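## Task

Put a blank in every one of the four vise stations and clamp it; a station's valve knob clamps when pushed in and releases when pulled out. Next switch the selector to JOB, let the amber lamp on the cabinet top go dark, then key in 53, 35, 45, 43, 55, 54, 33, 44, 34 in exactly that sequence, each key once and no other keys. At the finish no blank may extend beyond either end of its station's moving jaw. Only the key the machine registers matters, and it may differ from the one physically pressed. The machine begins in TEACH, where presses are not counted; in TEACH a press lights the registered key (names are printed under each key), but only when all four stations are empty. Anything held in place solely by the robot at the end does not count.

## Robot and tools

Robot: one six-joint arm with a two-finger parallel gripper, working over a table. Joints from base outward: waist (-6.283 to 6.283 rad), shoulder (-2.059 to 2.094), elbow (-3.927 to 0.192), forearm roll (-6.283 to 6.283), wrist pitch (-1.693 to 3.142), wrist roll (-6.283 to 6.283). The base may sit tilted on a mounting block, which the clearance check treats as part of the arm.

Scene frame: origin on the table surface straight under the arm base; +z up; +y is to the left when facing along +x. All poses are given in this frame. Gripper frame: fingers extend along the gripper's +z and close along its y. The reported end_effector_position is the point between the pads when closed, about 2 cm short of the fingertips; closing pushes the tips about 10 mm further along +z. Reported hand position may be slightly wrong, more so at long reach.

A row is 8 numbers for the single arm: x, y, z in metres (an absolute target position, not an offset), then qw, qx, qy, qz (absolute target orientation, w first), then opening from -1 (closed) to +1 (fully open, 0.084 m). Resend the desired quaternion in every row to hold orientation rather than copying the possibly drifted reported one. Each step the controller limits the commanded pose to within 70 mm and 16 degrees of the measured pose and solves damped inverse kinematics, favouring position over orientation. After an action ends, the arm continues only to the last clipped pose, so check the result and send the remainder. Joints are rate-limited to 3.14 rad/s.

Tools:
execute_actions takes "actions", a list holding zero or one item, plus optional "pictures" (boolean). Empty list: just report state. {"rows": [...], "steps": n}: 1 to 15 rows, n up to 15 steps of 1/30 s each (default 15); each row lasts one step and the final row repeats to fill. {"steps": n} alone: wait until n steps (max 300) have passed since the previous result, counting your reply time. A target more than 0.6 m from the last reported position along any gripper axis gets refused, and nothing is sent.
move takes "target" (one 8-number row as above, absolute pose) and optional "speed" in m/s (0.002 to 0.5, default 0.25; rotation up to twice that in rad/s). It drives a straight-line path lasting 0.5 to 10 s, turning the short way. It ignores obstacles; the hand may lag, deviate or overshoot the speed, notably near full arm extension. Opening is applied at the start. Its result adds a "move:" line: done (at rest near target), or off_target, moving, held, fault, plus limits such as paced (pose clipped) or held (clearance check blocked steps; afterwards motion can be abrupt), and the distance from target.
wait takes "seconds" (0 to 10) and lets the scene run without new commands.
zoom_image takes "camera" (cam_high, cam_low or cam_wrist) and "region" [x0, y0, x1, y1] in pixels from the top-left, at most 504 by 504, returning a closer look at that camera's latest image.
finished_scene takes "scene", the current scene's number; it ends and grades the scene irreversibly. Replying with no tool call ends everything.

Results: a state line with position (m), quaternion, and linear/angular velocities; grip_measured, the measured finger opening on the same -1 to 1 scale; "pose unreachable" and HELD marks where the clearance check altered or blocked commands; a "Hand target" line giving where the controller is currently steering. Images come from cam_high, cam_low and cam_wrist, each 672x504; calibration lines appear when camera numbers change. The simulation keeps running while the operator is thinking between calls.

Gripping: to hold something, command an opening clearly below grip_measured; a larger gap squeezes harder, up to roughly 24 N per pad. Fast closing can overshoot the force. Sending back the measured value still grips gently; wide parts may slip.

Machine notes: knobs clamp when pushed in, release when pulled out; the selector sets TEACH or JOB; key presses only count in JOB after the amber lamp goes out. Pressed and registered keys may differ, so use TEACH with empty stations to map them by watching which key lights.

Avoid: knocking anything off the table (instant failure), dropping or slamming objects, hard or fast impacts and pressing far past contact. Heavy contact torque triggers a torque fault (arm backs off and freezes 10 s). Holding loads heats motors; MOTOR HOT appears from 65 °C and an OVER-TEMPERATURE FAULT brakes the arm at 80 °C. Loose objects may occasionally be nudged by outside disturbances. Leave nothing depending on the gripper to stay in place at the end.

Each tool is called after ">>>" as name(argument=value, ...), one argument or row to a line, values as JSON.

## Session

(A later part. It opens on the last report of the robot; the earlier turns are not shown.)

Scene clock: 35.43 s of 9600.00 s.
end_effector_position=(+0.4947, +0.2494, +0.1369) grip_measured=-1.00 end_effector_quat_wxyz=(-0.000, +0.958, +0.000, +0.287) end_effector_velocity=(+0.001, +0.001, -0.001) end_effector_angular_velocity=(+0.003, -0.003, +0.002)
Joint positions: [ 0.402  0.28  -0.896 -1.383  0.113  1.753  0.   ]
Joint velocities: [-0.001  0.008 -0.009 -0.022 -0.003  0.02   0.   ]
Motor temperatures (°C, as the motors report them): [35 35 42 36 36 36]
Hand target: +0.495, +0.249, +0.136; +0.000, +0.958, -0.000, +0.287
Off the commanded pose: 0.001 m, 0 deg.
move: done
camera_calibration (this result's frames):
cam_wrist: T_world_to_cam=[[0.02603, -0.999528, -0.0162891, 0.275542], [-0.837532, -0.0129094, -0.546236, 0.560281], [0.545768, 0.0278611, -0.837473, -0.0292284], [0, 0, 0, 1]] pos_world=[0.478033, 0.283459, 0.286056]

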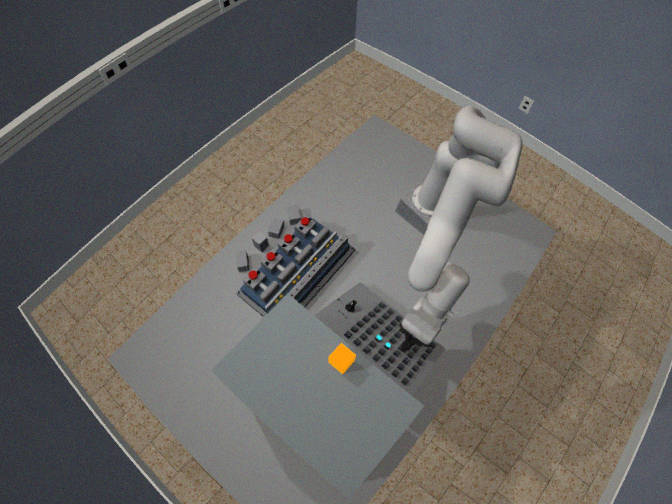

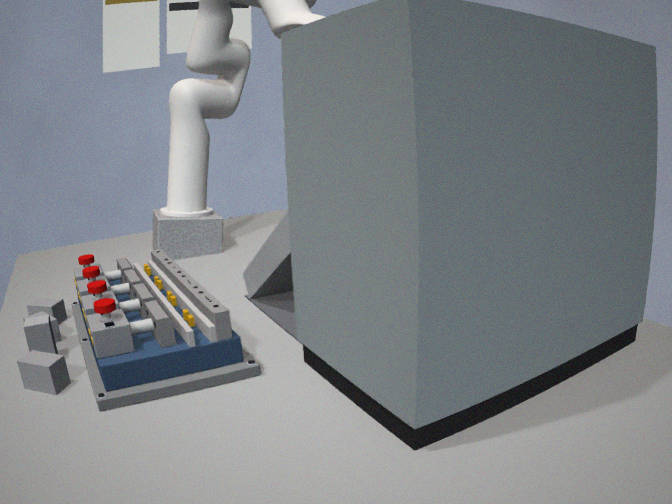

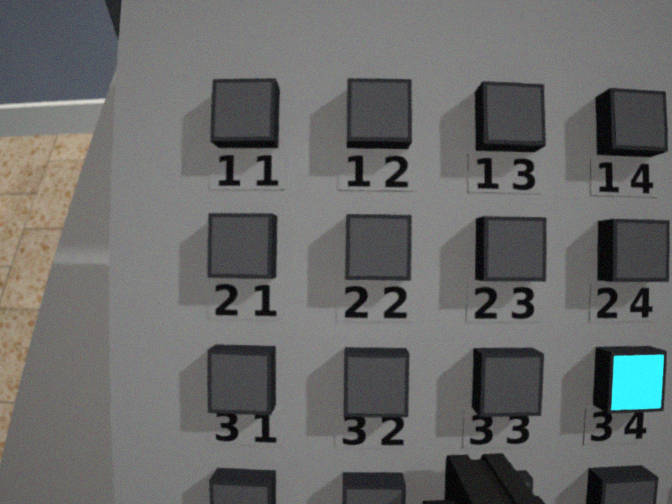

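>>> move(
  target=[0.484, 0.2494, 0.1524, 0, 0.958, 0, 0.287, -1],
  speed=0.1,
)

>>> move(
  target=[0.4264, 0.2838, 0.1144, 0, 0.958, 0, 0.287, -1],
  speed=0.15,
)

>>> move(
  target=[0.4378, 0.2838, 0.0977, 0, 0.958, 0, 0.287, -1],
  speed=0.03,
)

>>> move(
  target=[0.4264, 0.2838, 0.1144, 0, 0.958, 0, 0.287, -1],
  speed=0.1,
)

>>> move(
  target=[0.4264, 0.215, 0.1144, 0, 0.958, 0, 0.287, -1],
  speed=0.15,
)

>>> move(
  target=[0.4378, 0.215, 0.0977, 0, 0.958, 0, 0.287, -1],
  speed=0.03,
)

>>> move(
  target=[0.29, 0.15, 0.27, 0, 0.954, 0, 0.301, -1],
)

Scene clock: 39.97 s of 9600.00 s.
end_effector_position=(+0.4842, +0.2494, +0.1520) grip_measured=-1.00 end_effector_quat_wxyz=(+0.000, +0.958, -0.000, +0.287) end_effector_velocity=(-0.001, -0.000, +0.002) end_effector_angular_velocity=(-0.001, +0.002, +0.000)
Joint positions: [ 0.412  0.211 -0.838 -1.29   0.122  1.668  0.   ]
Joint velocities: [ 0.002 -0.01   0.008  0.025  0.002 -0.025  0.   ]
Motor temperatures (°C, as the motors report them): [35 35 42 36 36 36]
Hand target: +0.484, +0.249, +0.152; -0.000, +0.958, +0.000, +0.287
Off the commanded pose: 0.000 m, 0 deg.
After step 90, 0.70 s passed at rest.
move: done
camera_calibration (this result's frames):
cam_wrist: T_world_to_cam=[[0.0254381, -0.999552, -0.0157682, 0.276262], [-0.837715, -0.0127068, -0.545959, 0.559783], [0.545514, 0.0270975, -0.837663, -0.0104796], [0, 0, 0, 1]] pos_world=[0.467628, 0.283535, 0.301196]

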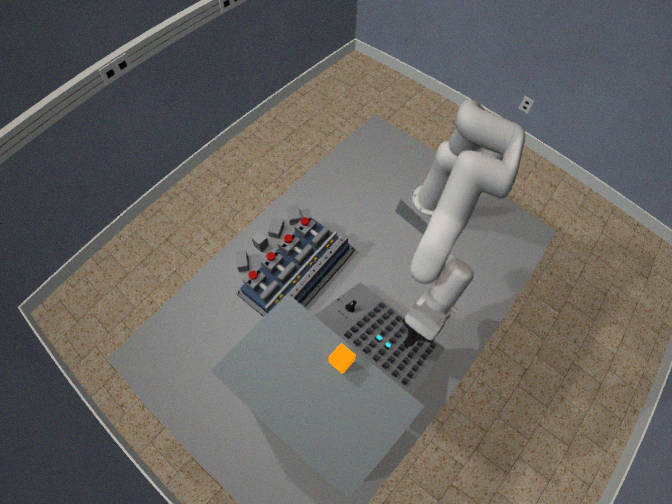

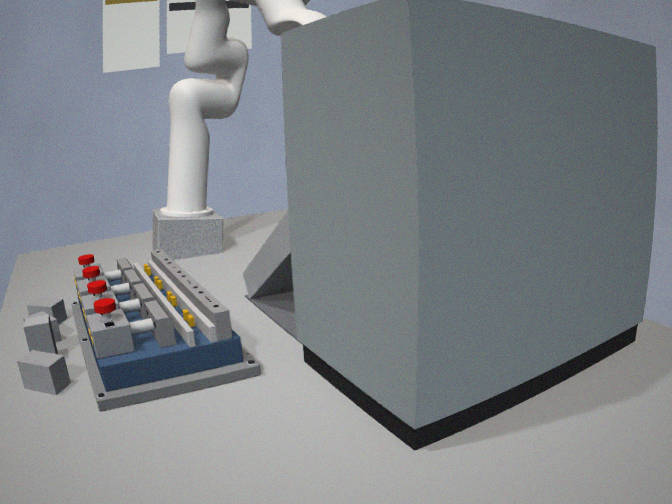

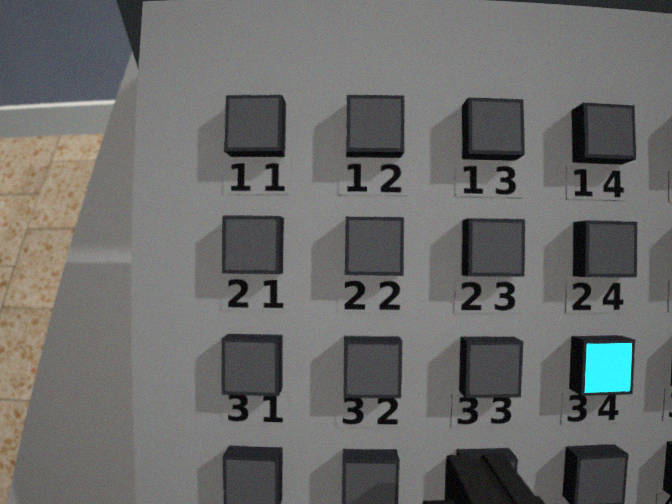

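Scene clock: 41.00 s of 9600.00 s.
end_effector_position=(+0.4267, +0.2835, +0.1147) grip_measured=-1.00 end_effector_quat_wxyz=(+0.001, +0.958, -0.000, +0.286) end_effector_velocity=(-0.002, +0.001, -0.002) end_effector_angular_velocity=(+0.005, -0.011, +0.001)
Joint positions: [ 0.561  0.226 -0.798 -1.567  0.2    2.073  0.   ]
Joint velocities: [ 0.007  0.002 -0.001 -0.062  0.005  0.069  0.   ]
Motor temperatures (°C, as the motors report them): [35 35 42 36 36 36]
Hand target: +0.426, +0.284, +0.114; +0.000, +0.958, +0.000, +0.287
Off the commanded pose: 0.001 m, 0 deg.
move: done
camera_calibration (this result's frames):
cam_wrist: T_world_to_cam=[[0.0248839, -0.999585, -0.0145425, 0.311404], [-0.838747, -0.0129603, -0.544367, 0.492052], [0.543952, 0.0257435, -0.838721, -0.0101543], [0, 0, 0, 1]] pos_world=[0.410482, 0.317913, 0.263868]

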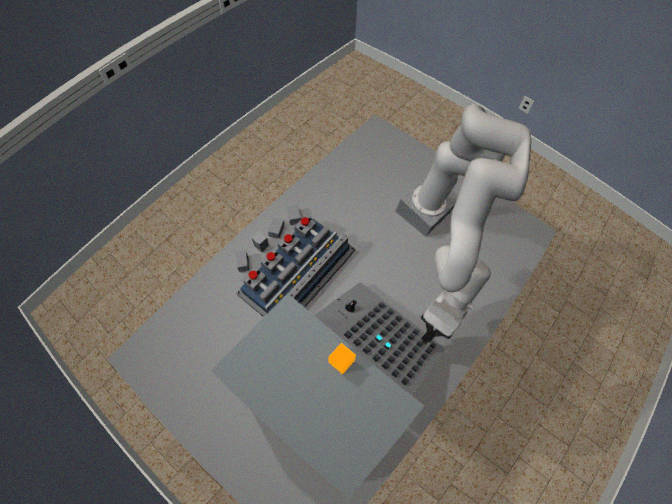

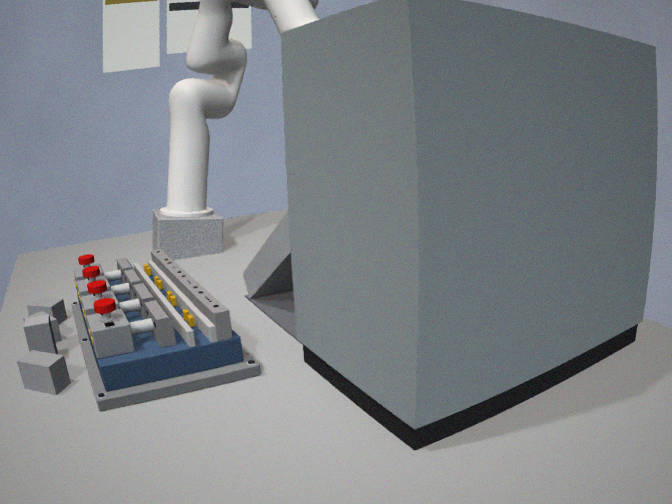

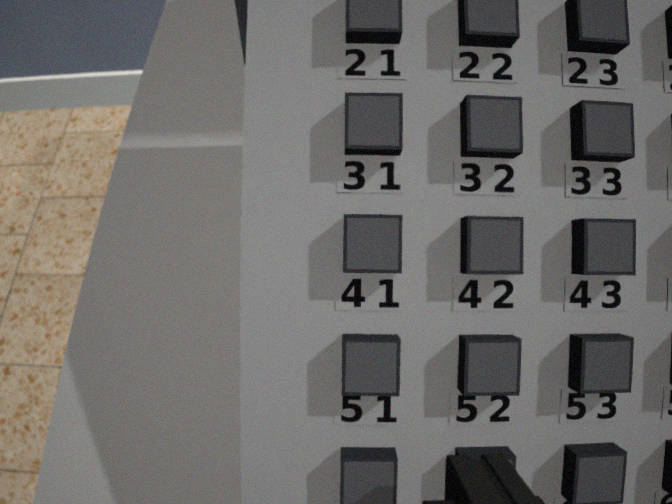

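Scene clock: 41.93 s of 9600.00 s.
end_effector_position=(+0.4369, +0.2839, +0.0992) grip_measured=-1.00 end_effector_quat_wxyz=(-0.001, +0.958, +0.000, +0.287) end_effector_velocity=(+0.002, +0.001, -0.002) end_effector_angular_velocity=(+0.004, -0.003, +0.002)
Joint positions: [ 0.552  0.297 -0.855 -1.659  0.194  2.159  0.   ]
Joint velocities: [-0.001  0.01  -0.01  -0.026 -0.003  0.025  0.   ]
Motor temperatures (°C, as the motors report them): [35 35 42 36 36 36]
Hand target: +0.438, +0.284, +0.098; +0.000, +0.958, -0.000, +0.287
Off the commanded pose: 0.002 m, 0 deg.
move: done
camera_calibration (this result's frames):
cam_wrist: T_world_to_cam=[[0.0261917, -0.999513, -0.0169592, 0.310913], [-0.837708, -0.0126879, -0.54597, 0.491765], [0.545489, 0.0285068, -0.837633, -0.0302683], [0, 0, 0, 1]] pos_world=[0.420323, 0.317864, 0.248408]

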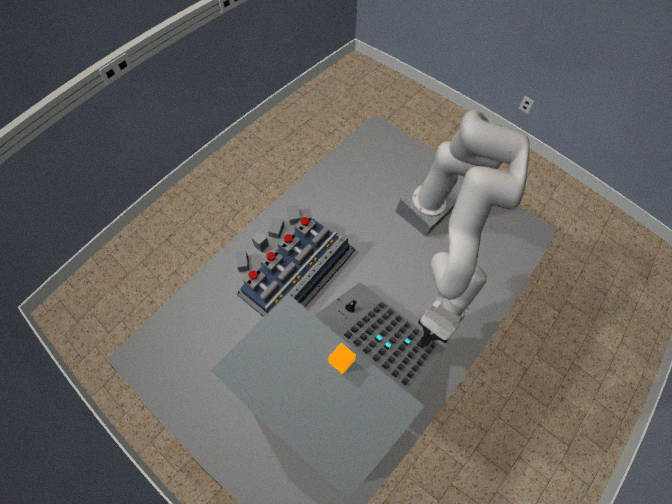

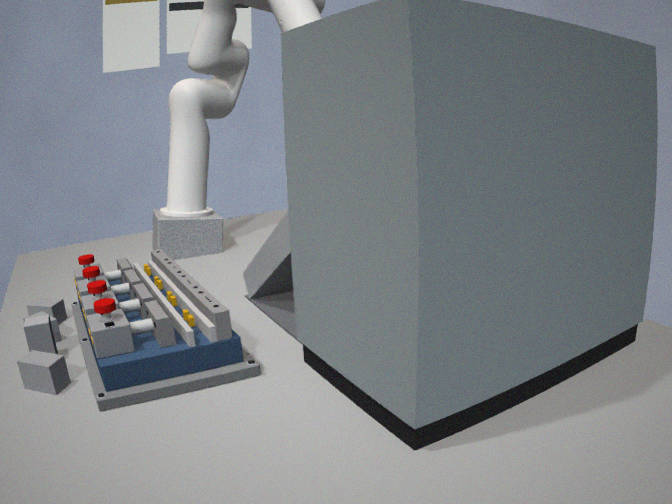

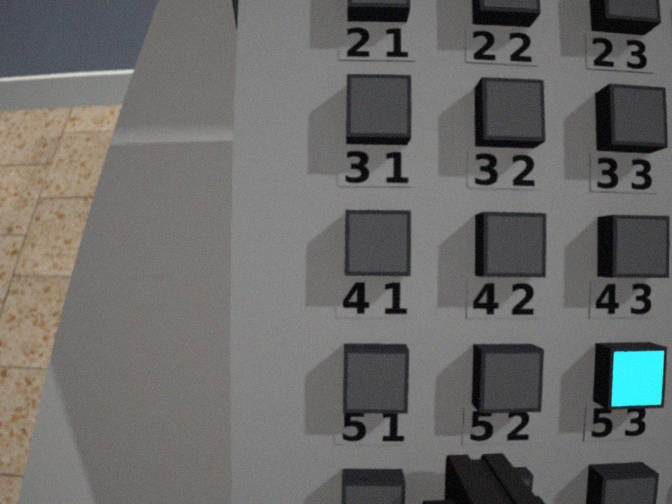

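Scene clock: 42.73 s of 9600.00 s.
end_effector_position=(+0.4266, +0.2838, +0.1140) grip_measured=-1.00 end_effector_quat_wxyz=(-0.000, +0.958, +0.000, +0.287) end_effector_velocity=(-0.001, -0.000, +0.002) end_effector_angular_velocity=(-0.002, +0.002, -0.000)
Joint positions: [ 0.562  0.229 -0.8   -1.58   0.2    2.087  0.   ]
Joint velocities: [ 0.001 -0.009  0.008  0.019  0.001 -0.019  0.   ]
Motor temperatures (°C, as the motors report them): [35 36 42 36 36 36]
Hand target: +0.426, +0.284, +0.114; -0.000, +0.958, +0.000, +0.287
Off the commanded pose: 0.000 m, 0 deg.
move: done
camera_calibration (this result's frames):
cam_wrist: T_world_to_cam=[[0.0255764, -0.999547, -0.0158675, 0.311495], [-0.837795, -0.0127725, -0.545836, 0.491247], [0.545386, 0.0272542, -0.837742, -0.011785], [0, 0, 0, 1]] pos_world=[0.410024, 0.317949, 0.26321]

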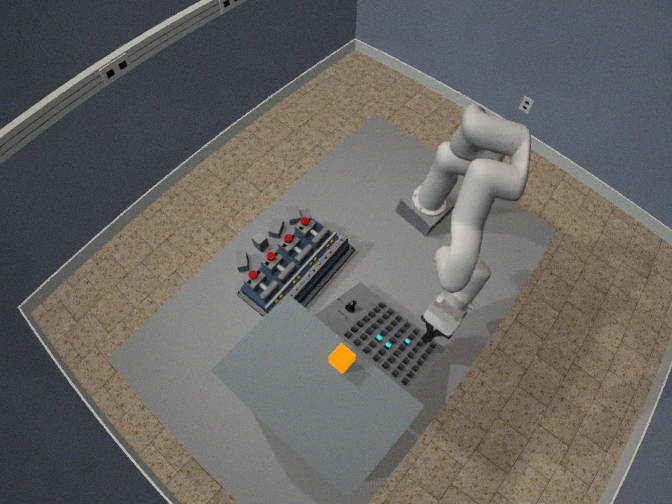

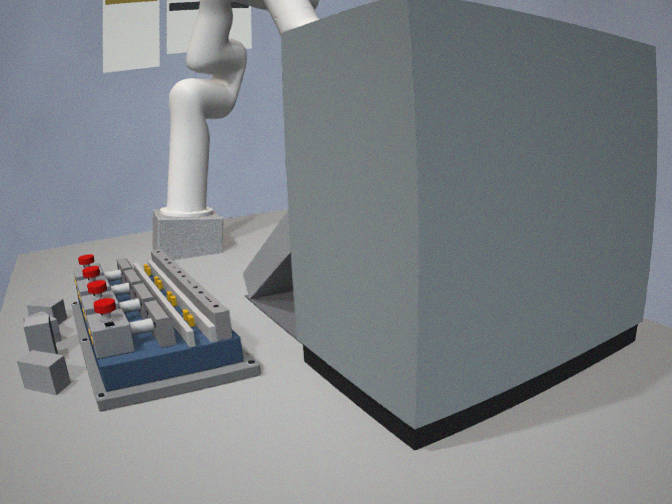

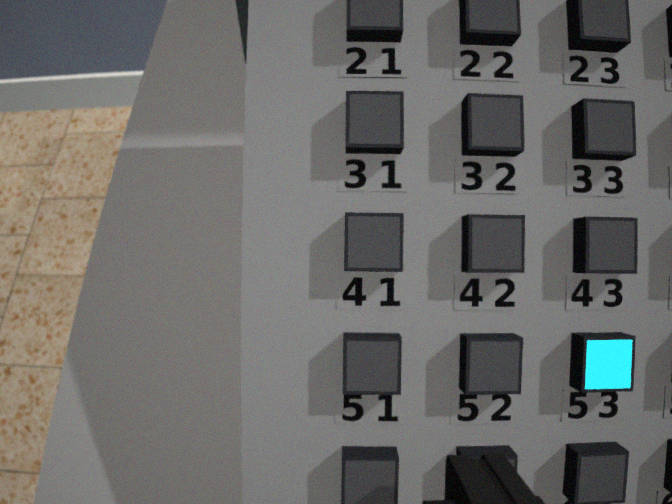

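Scene clock: 43.70 s of 9600.00 s.
end_effector_position=(+0.4260, +0.2156, +0.1145) grip_measured=-1.00 end_effector_quat_wxyz=(+0.001, +0.958, -0.000, +0.286) end_effector_velocity=(-0.000, -0.003, -0.000) end_effector_angular_velocity=(+0.009, -0.012, +0.004)
Joint positions: [ 0.399  0.183 -0.735 -1.911  0.117  2.283  0.   ]
Joint velocities: [-0.004  0.001 -0.006 -0.096 -0.003  0.094  0.   ]
Motor temperatures (°C, as the motors report them): [35 36 42 36 36 36]
Hand target: +0.426, +0.215, +0.114; +0.000, +0.958, -0.000, +0.287
Off the commanded pose: 0.001 m, 0 deg.
move: done
camera_calibration (this result's frames):
cam_wrist: T_world_to_cam=[[0.0249573, -0.999576, -0.0150011, 0.243537], [-0.838965, -0.0127826, -0.544035, 0.490471], [0.543612, 0.0261631, -0.838929, -0.00816175], [0, 0, 0, 1]] pos_world=[0.409847, 0.249917, 0.263639]

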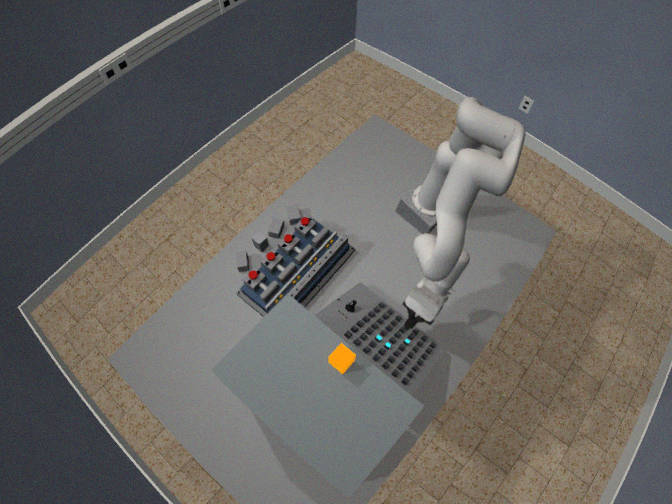

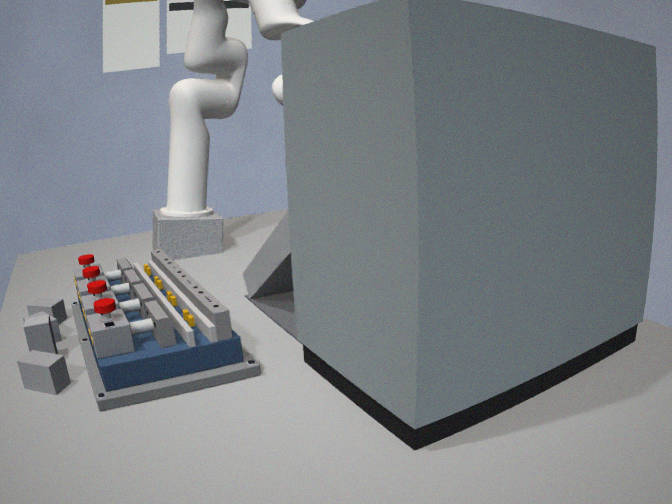

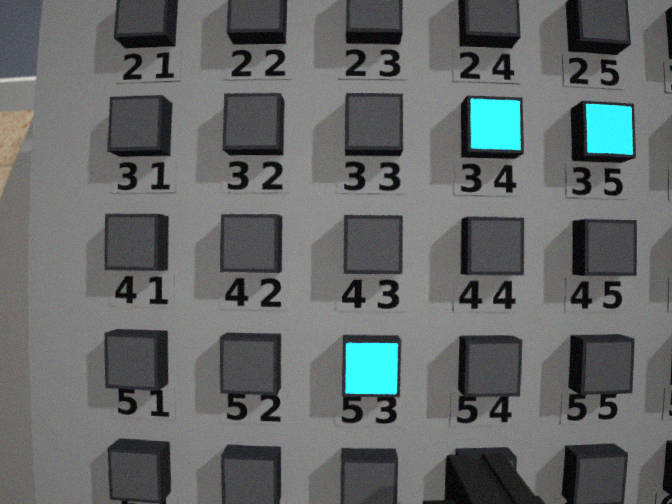

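Scene clock: 44.63 s of 9600.00 s.
end_effector_position=(+0.4366, +0.2152, +0.0993) grip_measured=-1.00 end_effector_quat_wxyz=(-0.001, +0.958, +0.000, +0.287) end_effector_velocity=(+0.002, -0.000, -0.002) end_effector_angular_velocity=(+0.003, -0.005, +0.001)
Joint positions: [ 0.4    0.256 -0.798 -2.023  0.121  2.395  0.   ]
Joint velocities: [ 0.001  0.012 -0.012 -0.038  0.002  0.039  0.   ]
Motor temperatures (°C, as the motors report them): [35 36 42 36 36 36]
Hand target: +0.438, +0.215, +0.098; +0.000, +0.958, -0.000, +0.287
Off the commanded pose: 0.002 m, 0 deg.
move: done
camera_calibration (this result's frames):
cam_wrist: T_world_to_cam=[[0.0263843, -0.9995, -0.0174328, 0.242259], [-0.838193, -0.0126166, -0.545228, 0.490874], [0.544735, 0.0289976, -0.838107, -0.0277857], [0, 0, 0, 1]] pos_world=[0.420191, 0.249137, 0.248574]

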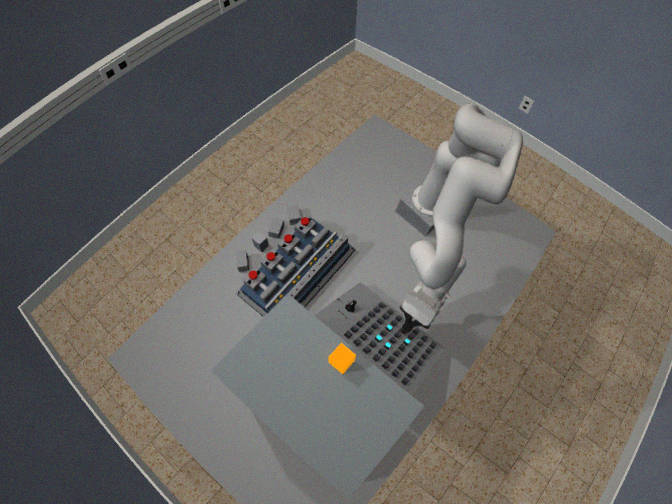

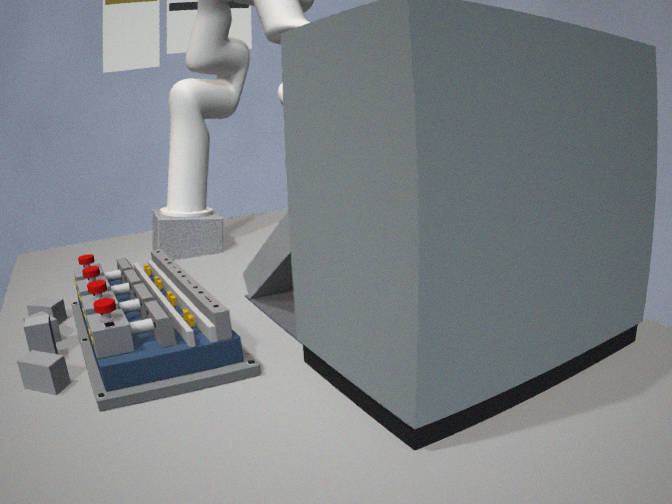

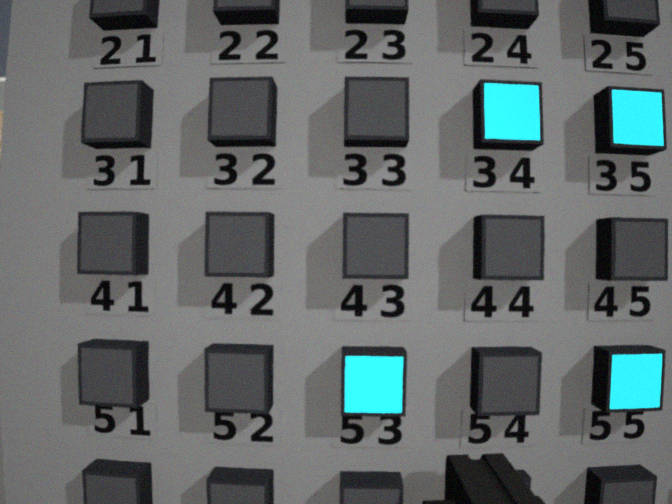

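Scene clock: 50.23 s of 9600.00 s.
end_effector_position=(+0.2905, +0.1497, +0.2701) grip_measured=-1.00 end_effector_quat_wxyz=(+0.001, +0.954, +0.000, +0.301) end_effector_velocity=(-0.000, +0.000, -0.000) end_effector_angular_velocity=(-0.007, -0.014, -0.008)
Joint positions: [ 0.892 -0.53  -0.478 -3.851 -0.623  4.544  0.   ]
Joint velocities: [ 0.038  0.001  0.018 -0.058 -0.014  0.088  0.   ]
Motor temperatures (°C, as the motors report them): [35 35 42 36 36 36]
Hand target: +0.290, +0.150, +0.270; +0.002, +0.954, +0.000, +0.301
Off the commanded pose: 0.001 m, 0 deg.
move: done; limits=paced
camera_calibration (this result's frames):
cam_wrist: T_world_to_cam=[[0.026195, -0.999572, -0.0130241, 0.182462], [-0.822016, -0.0141243, -0.569289, 0.462692], [0.568862, 0.0256185, -0.822034, 0.186002], [0, 0, 0, 1]] pos_world=[0.269751, 0.184154, 0.418682]

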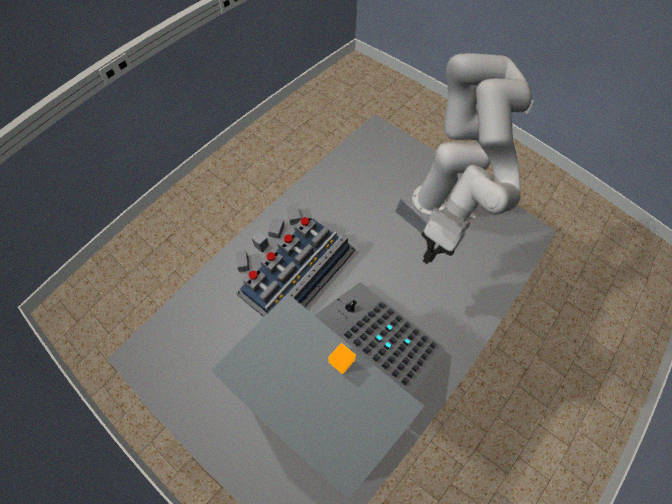

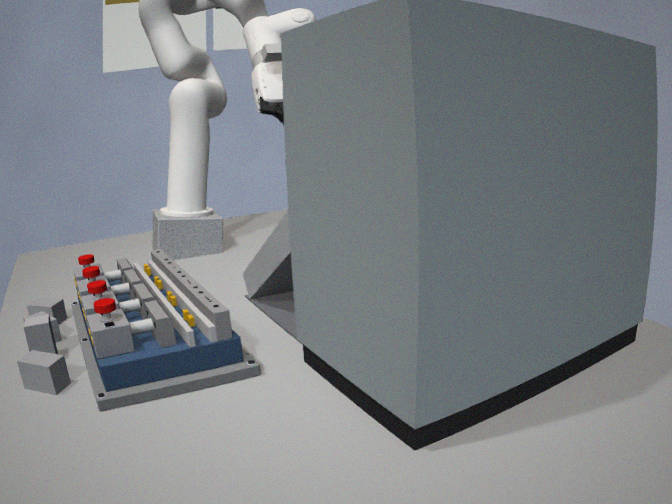

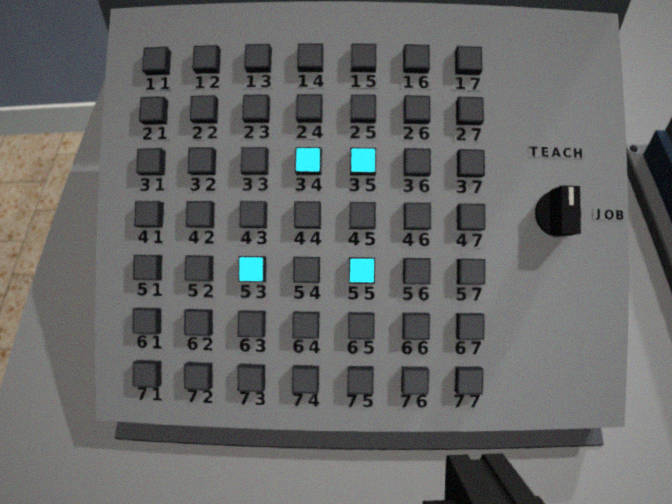

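>>> move(
  target=[0.4, -0.3, 0.3, 0, 1, 0, 0, 1],
)

Scene clock: 55.73 s of 9600.00 s.
end_effector_position=(+0.3992, -0.2982, +0.3003) grip_measured=+1.00 end_effector_quat_wxyz=(-0.002, +1.000, +0.001, +0.001) end_effector_velocity=(+0.001, -0.001, +0.000) end_effector_angular_velocity=(+0.012, +0.013, -0.001)
Joint positions: [-0.7    0.879 -2.281 -3.041 -1.474  2.396  0.084]
Joint velocities: [ 0.     0.045 -0.074 -0.    -0.046  0.004  0.   ]
Motor temperatures (°C, as the motors report them): [35 35 41 36 36 36]
Hand target: +0.399, -0.298, +0.300; -0.003, +1.000, +0.000, +0.000
Off the commanded pose: 0.002 m, 0 deg.
move: done; limits=paced
camera_calibration (this result's frames):
cam_wrist: T_world_to_cam=[[0.0137646, -0.999406, -0.0316048, -0.25709], [-0.999902, -0.0138393, 0.00214573, 0.4624], [-0.00258184, 0.0315722, -0.999498, 0.443682], [0, 0, 0, 1]] pos_world=[0.467038, -0.264546, 0.434342]

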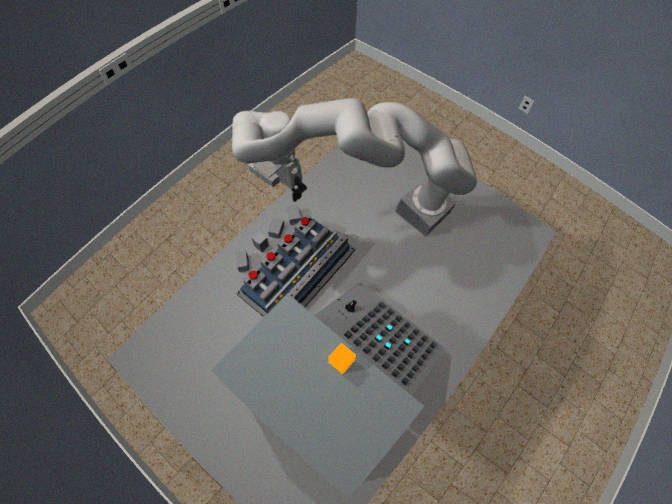

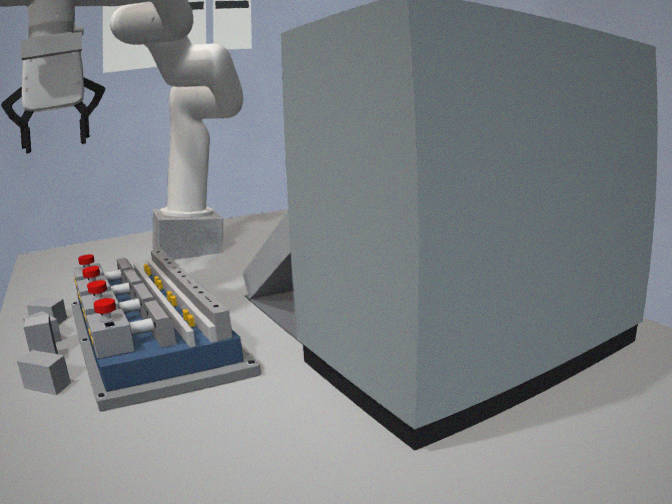

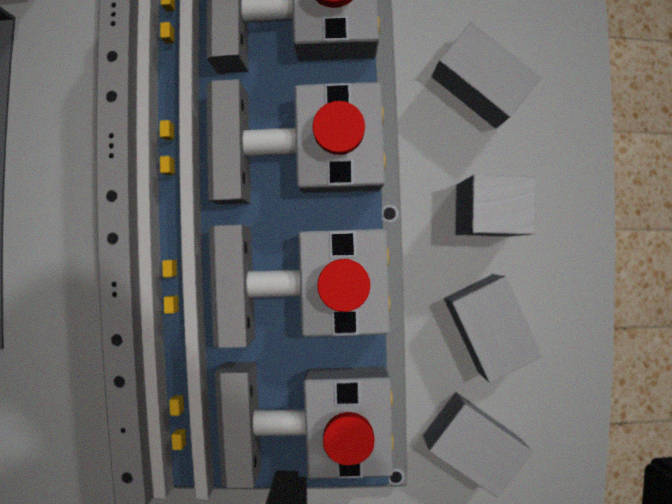

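>>> move(
  target=[0.336, -0.352, 0.12, 0, 0.946, -0.326, 0, 1],
)

>>> move(
  target=[0.336, -0.352, 0.04, 0, 0.946, -0.326, 0, 1],
  speed=0.08,
)

Scene clock: 72.87 s of 9600.00 s.
end_effector_position=(+0.3360, -0.3513, +0.1206) grip_measured=+1.00 end_effector_quat_wxyz=(-0.000, +0.946, -0.326, +0.001) end_effector_velocity=(-0.002, +0.000, -0.005) end_effector_angular_velocity=(+0.003, +0.004, -0.010)
Joint positions: [-0.831  0.958 -1.876 -3.04  -1.001  2.884  0.084]
Joint velocities: [-0.002  0.007  0.003 -0.001  0.005  0.008  0.   ]
Motor temperatures (°C, as the motors report them): [35 36 41 36 36 36]
Hand target: +0.336, -0.351, +0.120; -0.000, +0.945, -0.326, +0.000
Off the commanded pose: 0.001 m, 0 deg.
After step 90, 12.30 s passed at rest.
move: done
camera_calibration (this result's frames):
cam_wrist: T_world_to_cam=[[-0.605342, -0.795485, -0.0276552, -0.0358035], [-0.795847, 0.605486, 0.00378637, 0.547644], [0.0137328, 0.0243013, -0.99961, 0.257568], [0, 0, 0, 1]] pos_world=[0.410631, -0.366331, 0.254404]

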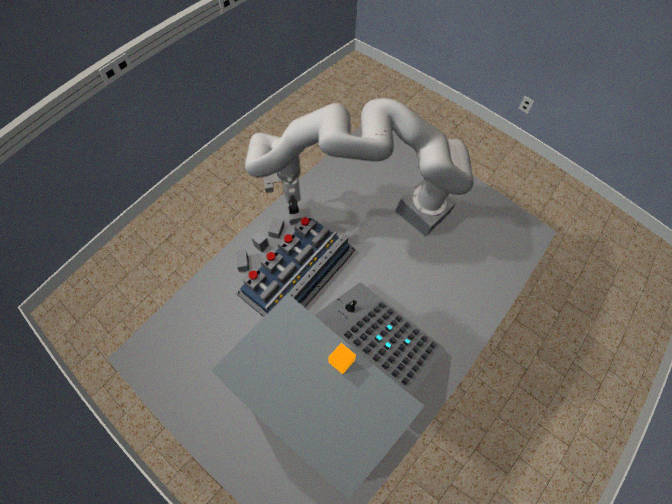

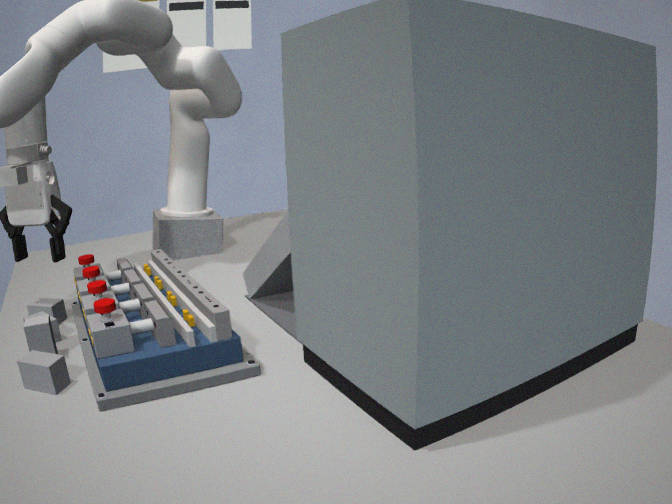

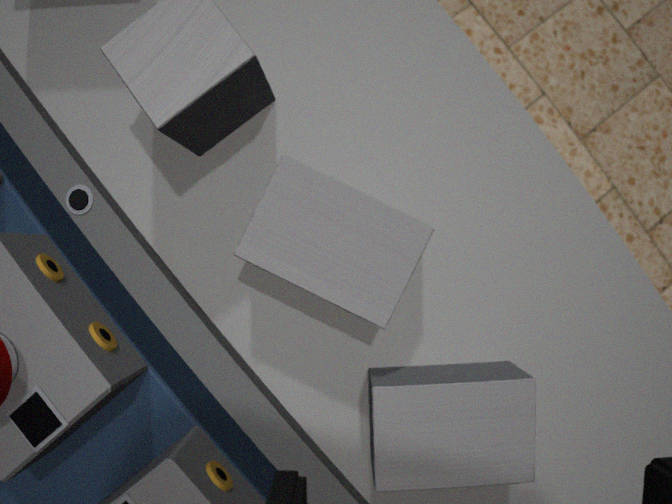

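Scene clock: 74.30 s of 9600.00 s.
end_effector_position=(+0.3361, -0.3521, +0.0407) grip_measured=+1.00 end_effector_quat_wxyz=(+0.000, +0.945, -0.326, +0.000) end_effector_velocity=(-0.000, +0.000, -0.003) end_effector_angular_velocity=(+0.001, +0.001, -0.001)
Joint positions: [-0.821  1.109 -1.901 -3.03  -0.875  2.878  0.084]
Joint velocities: [-0.     0.006 -0.003  0.     0.001  0.     0.   ]
Motor temperatures (°C, as the motors report them): [35 36 41 36 36 36]
Hand target: +0.336, -0.352, +0.040; +0.000, +0.945, -0.326, -0.000
Off the commanded pose: 0.001 m, 0 deg.
move: done
camera_calibration (this result's frames):
cam_wrist: T_world_to_cam=[[-0.605974, -0.795028, -0.0269371, -0.0382493], [-0.795375, 0.606105, 0.00390586, 0.548577], [0.0132215, 0.023792, -0.999629, 0.177646], [0, 0, 0, 1]] pos_world=[0.410798, -0.367131, 0.174407]

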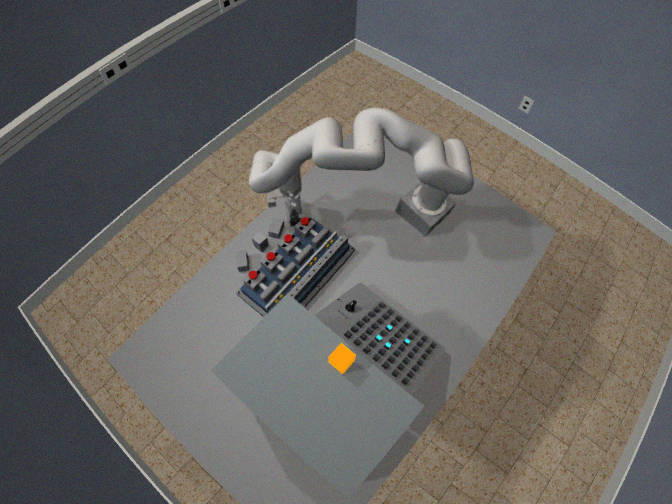

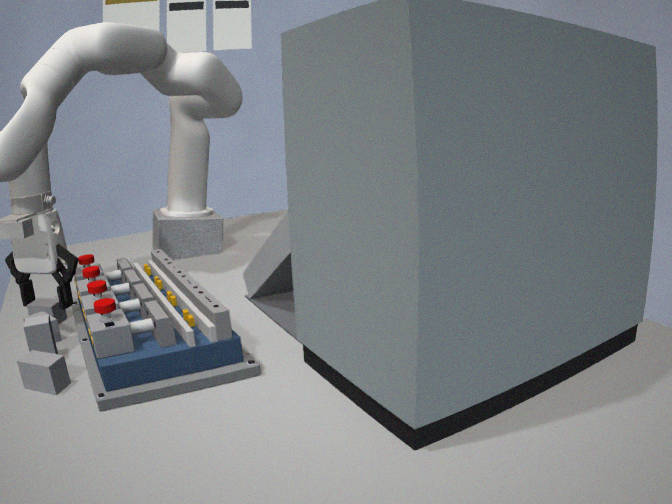

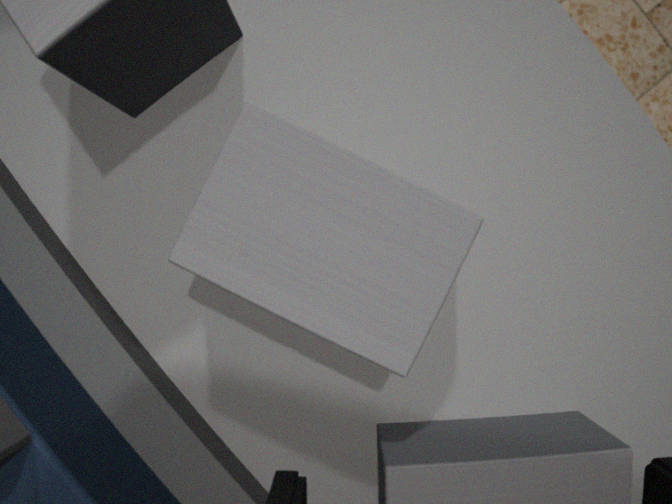

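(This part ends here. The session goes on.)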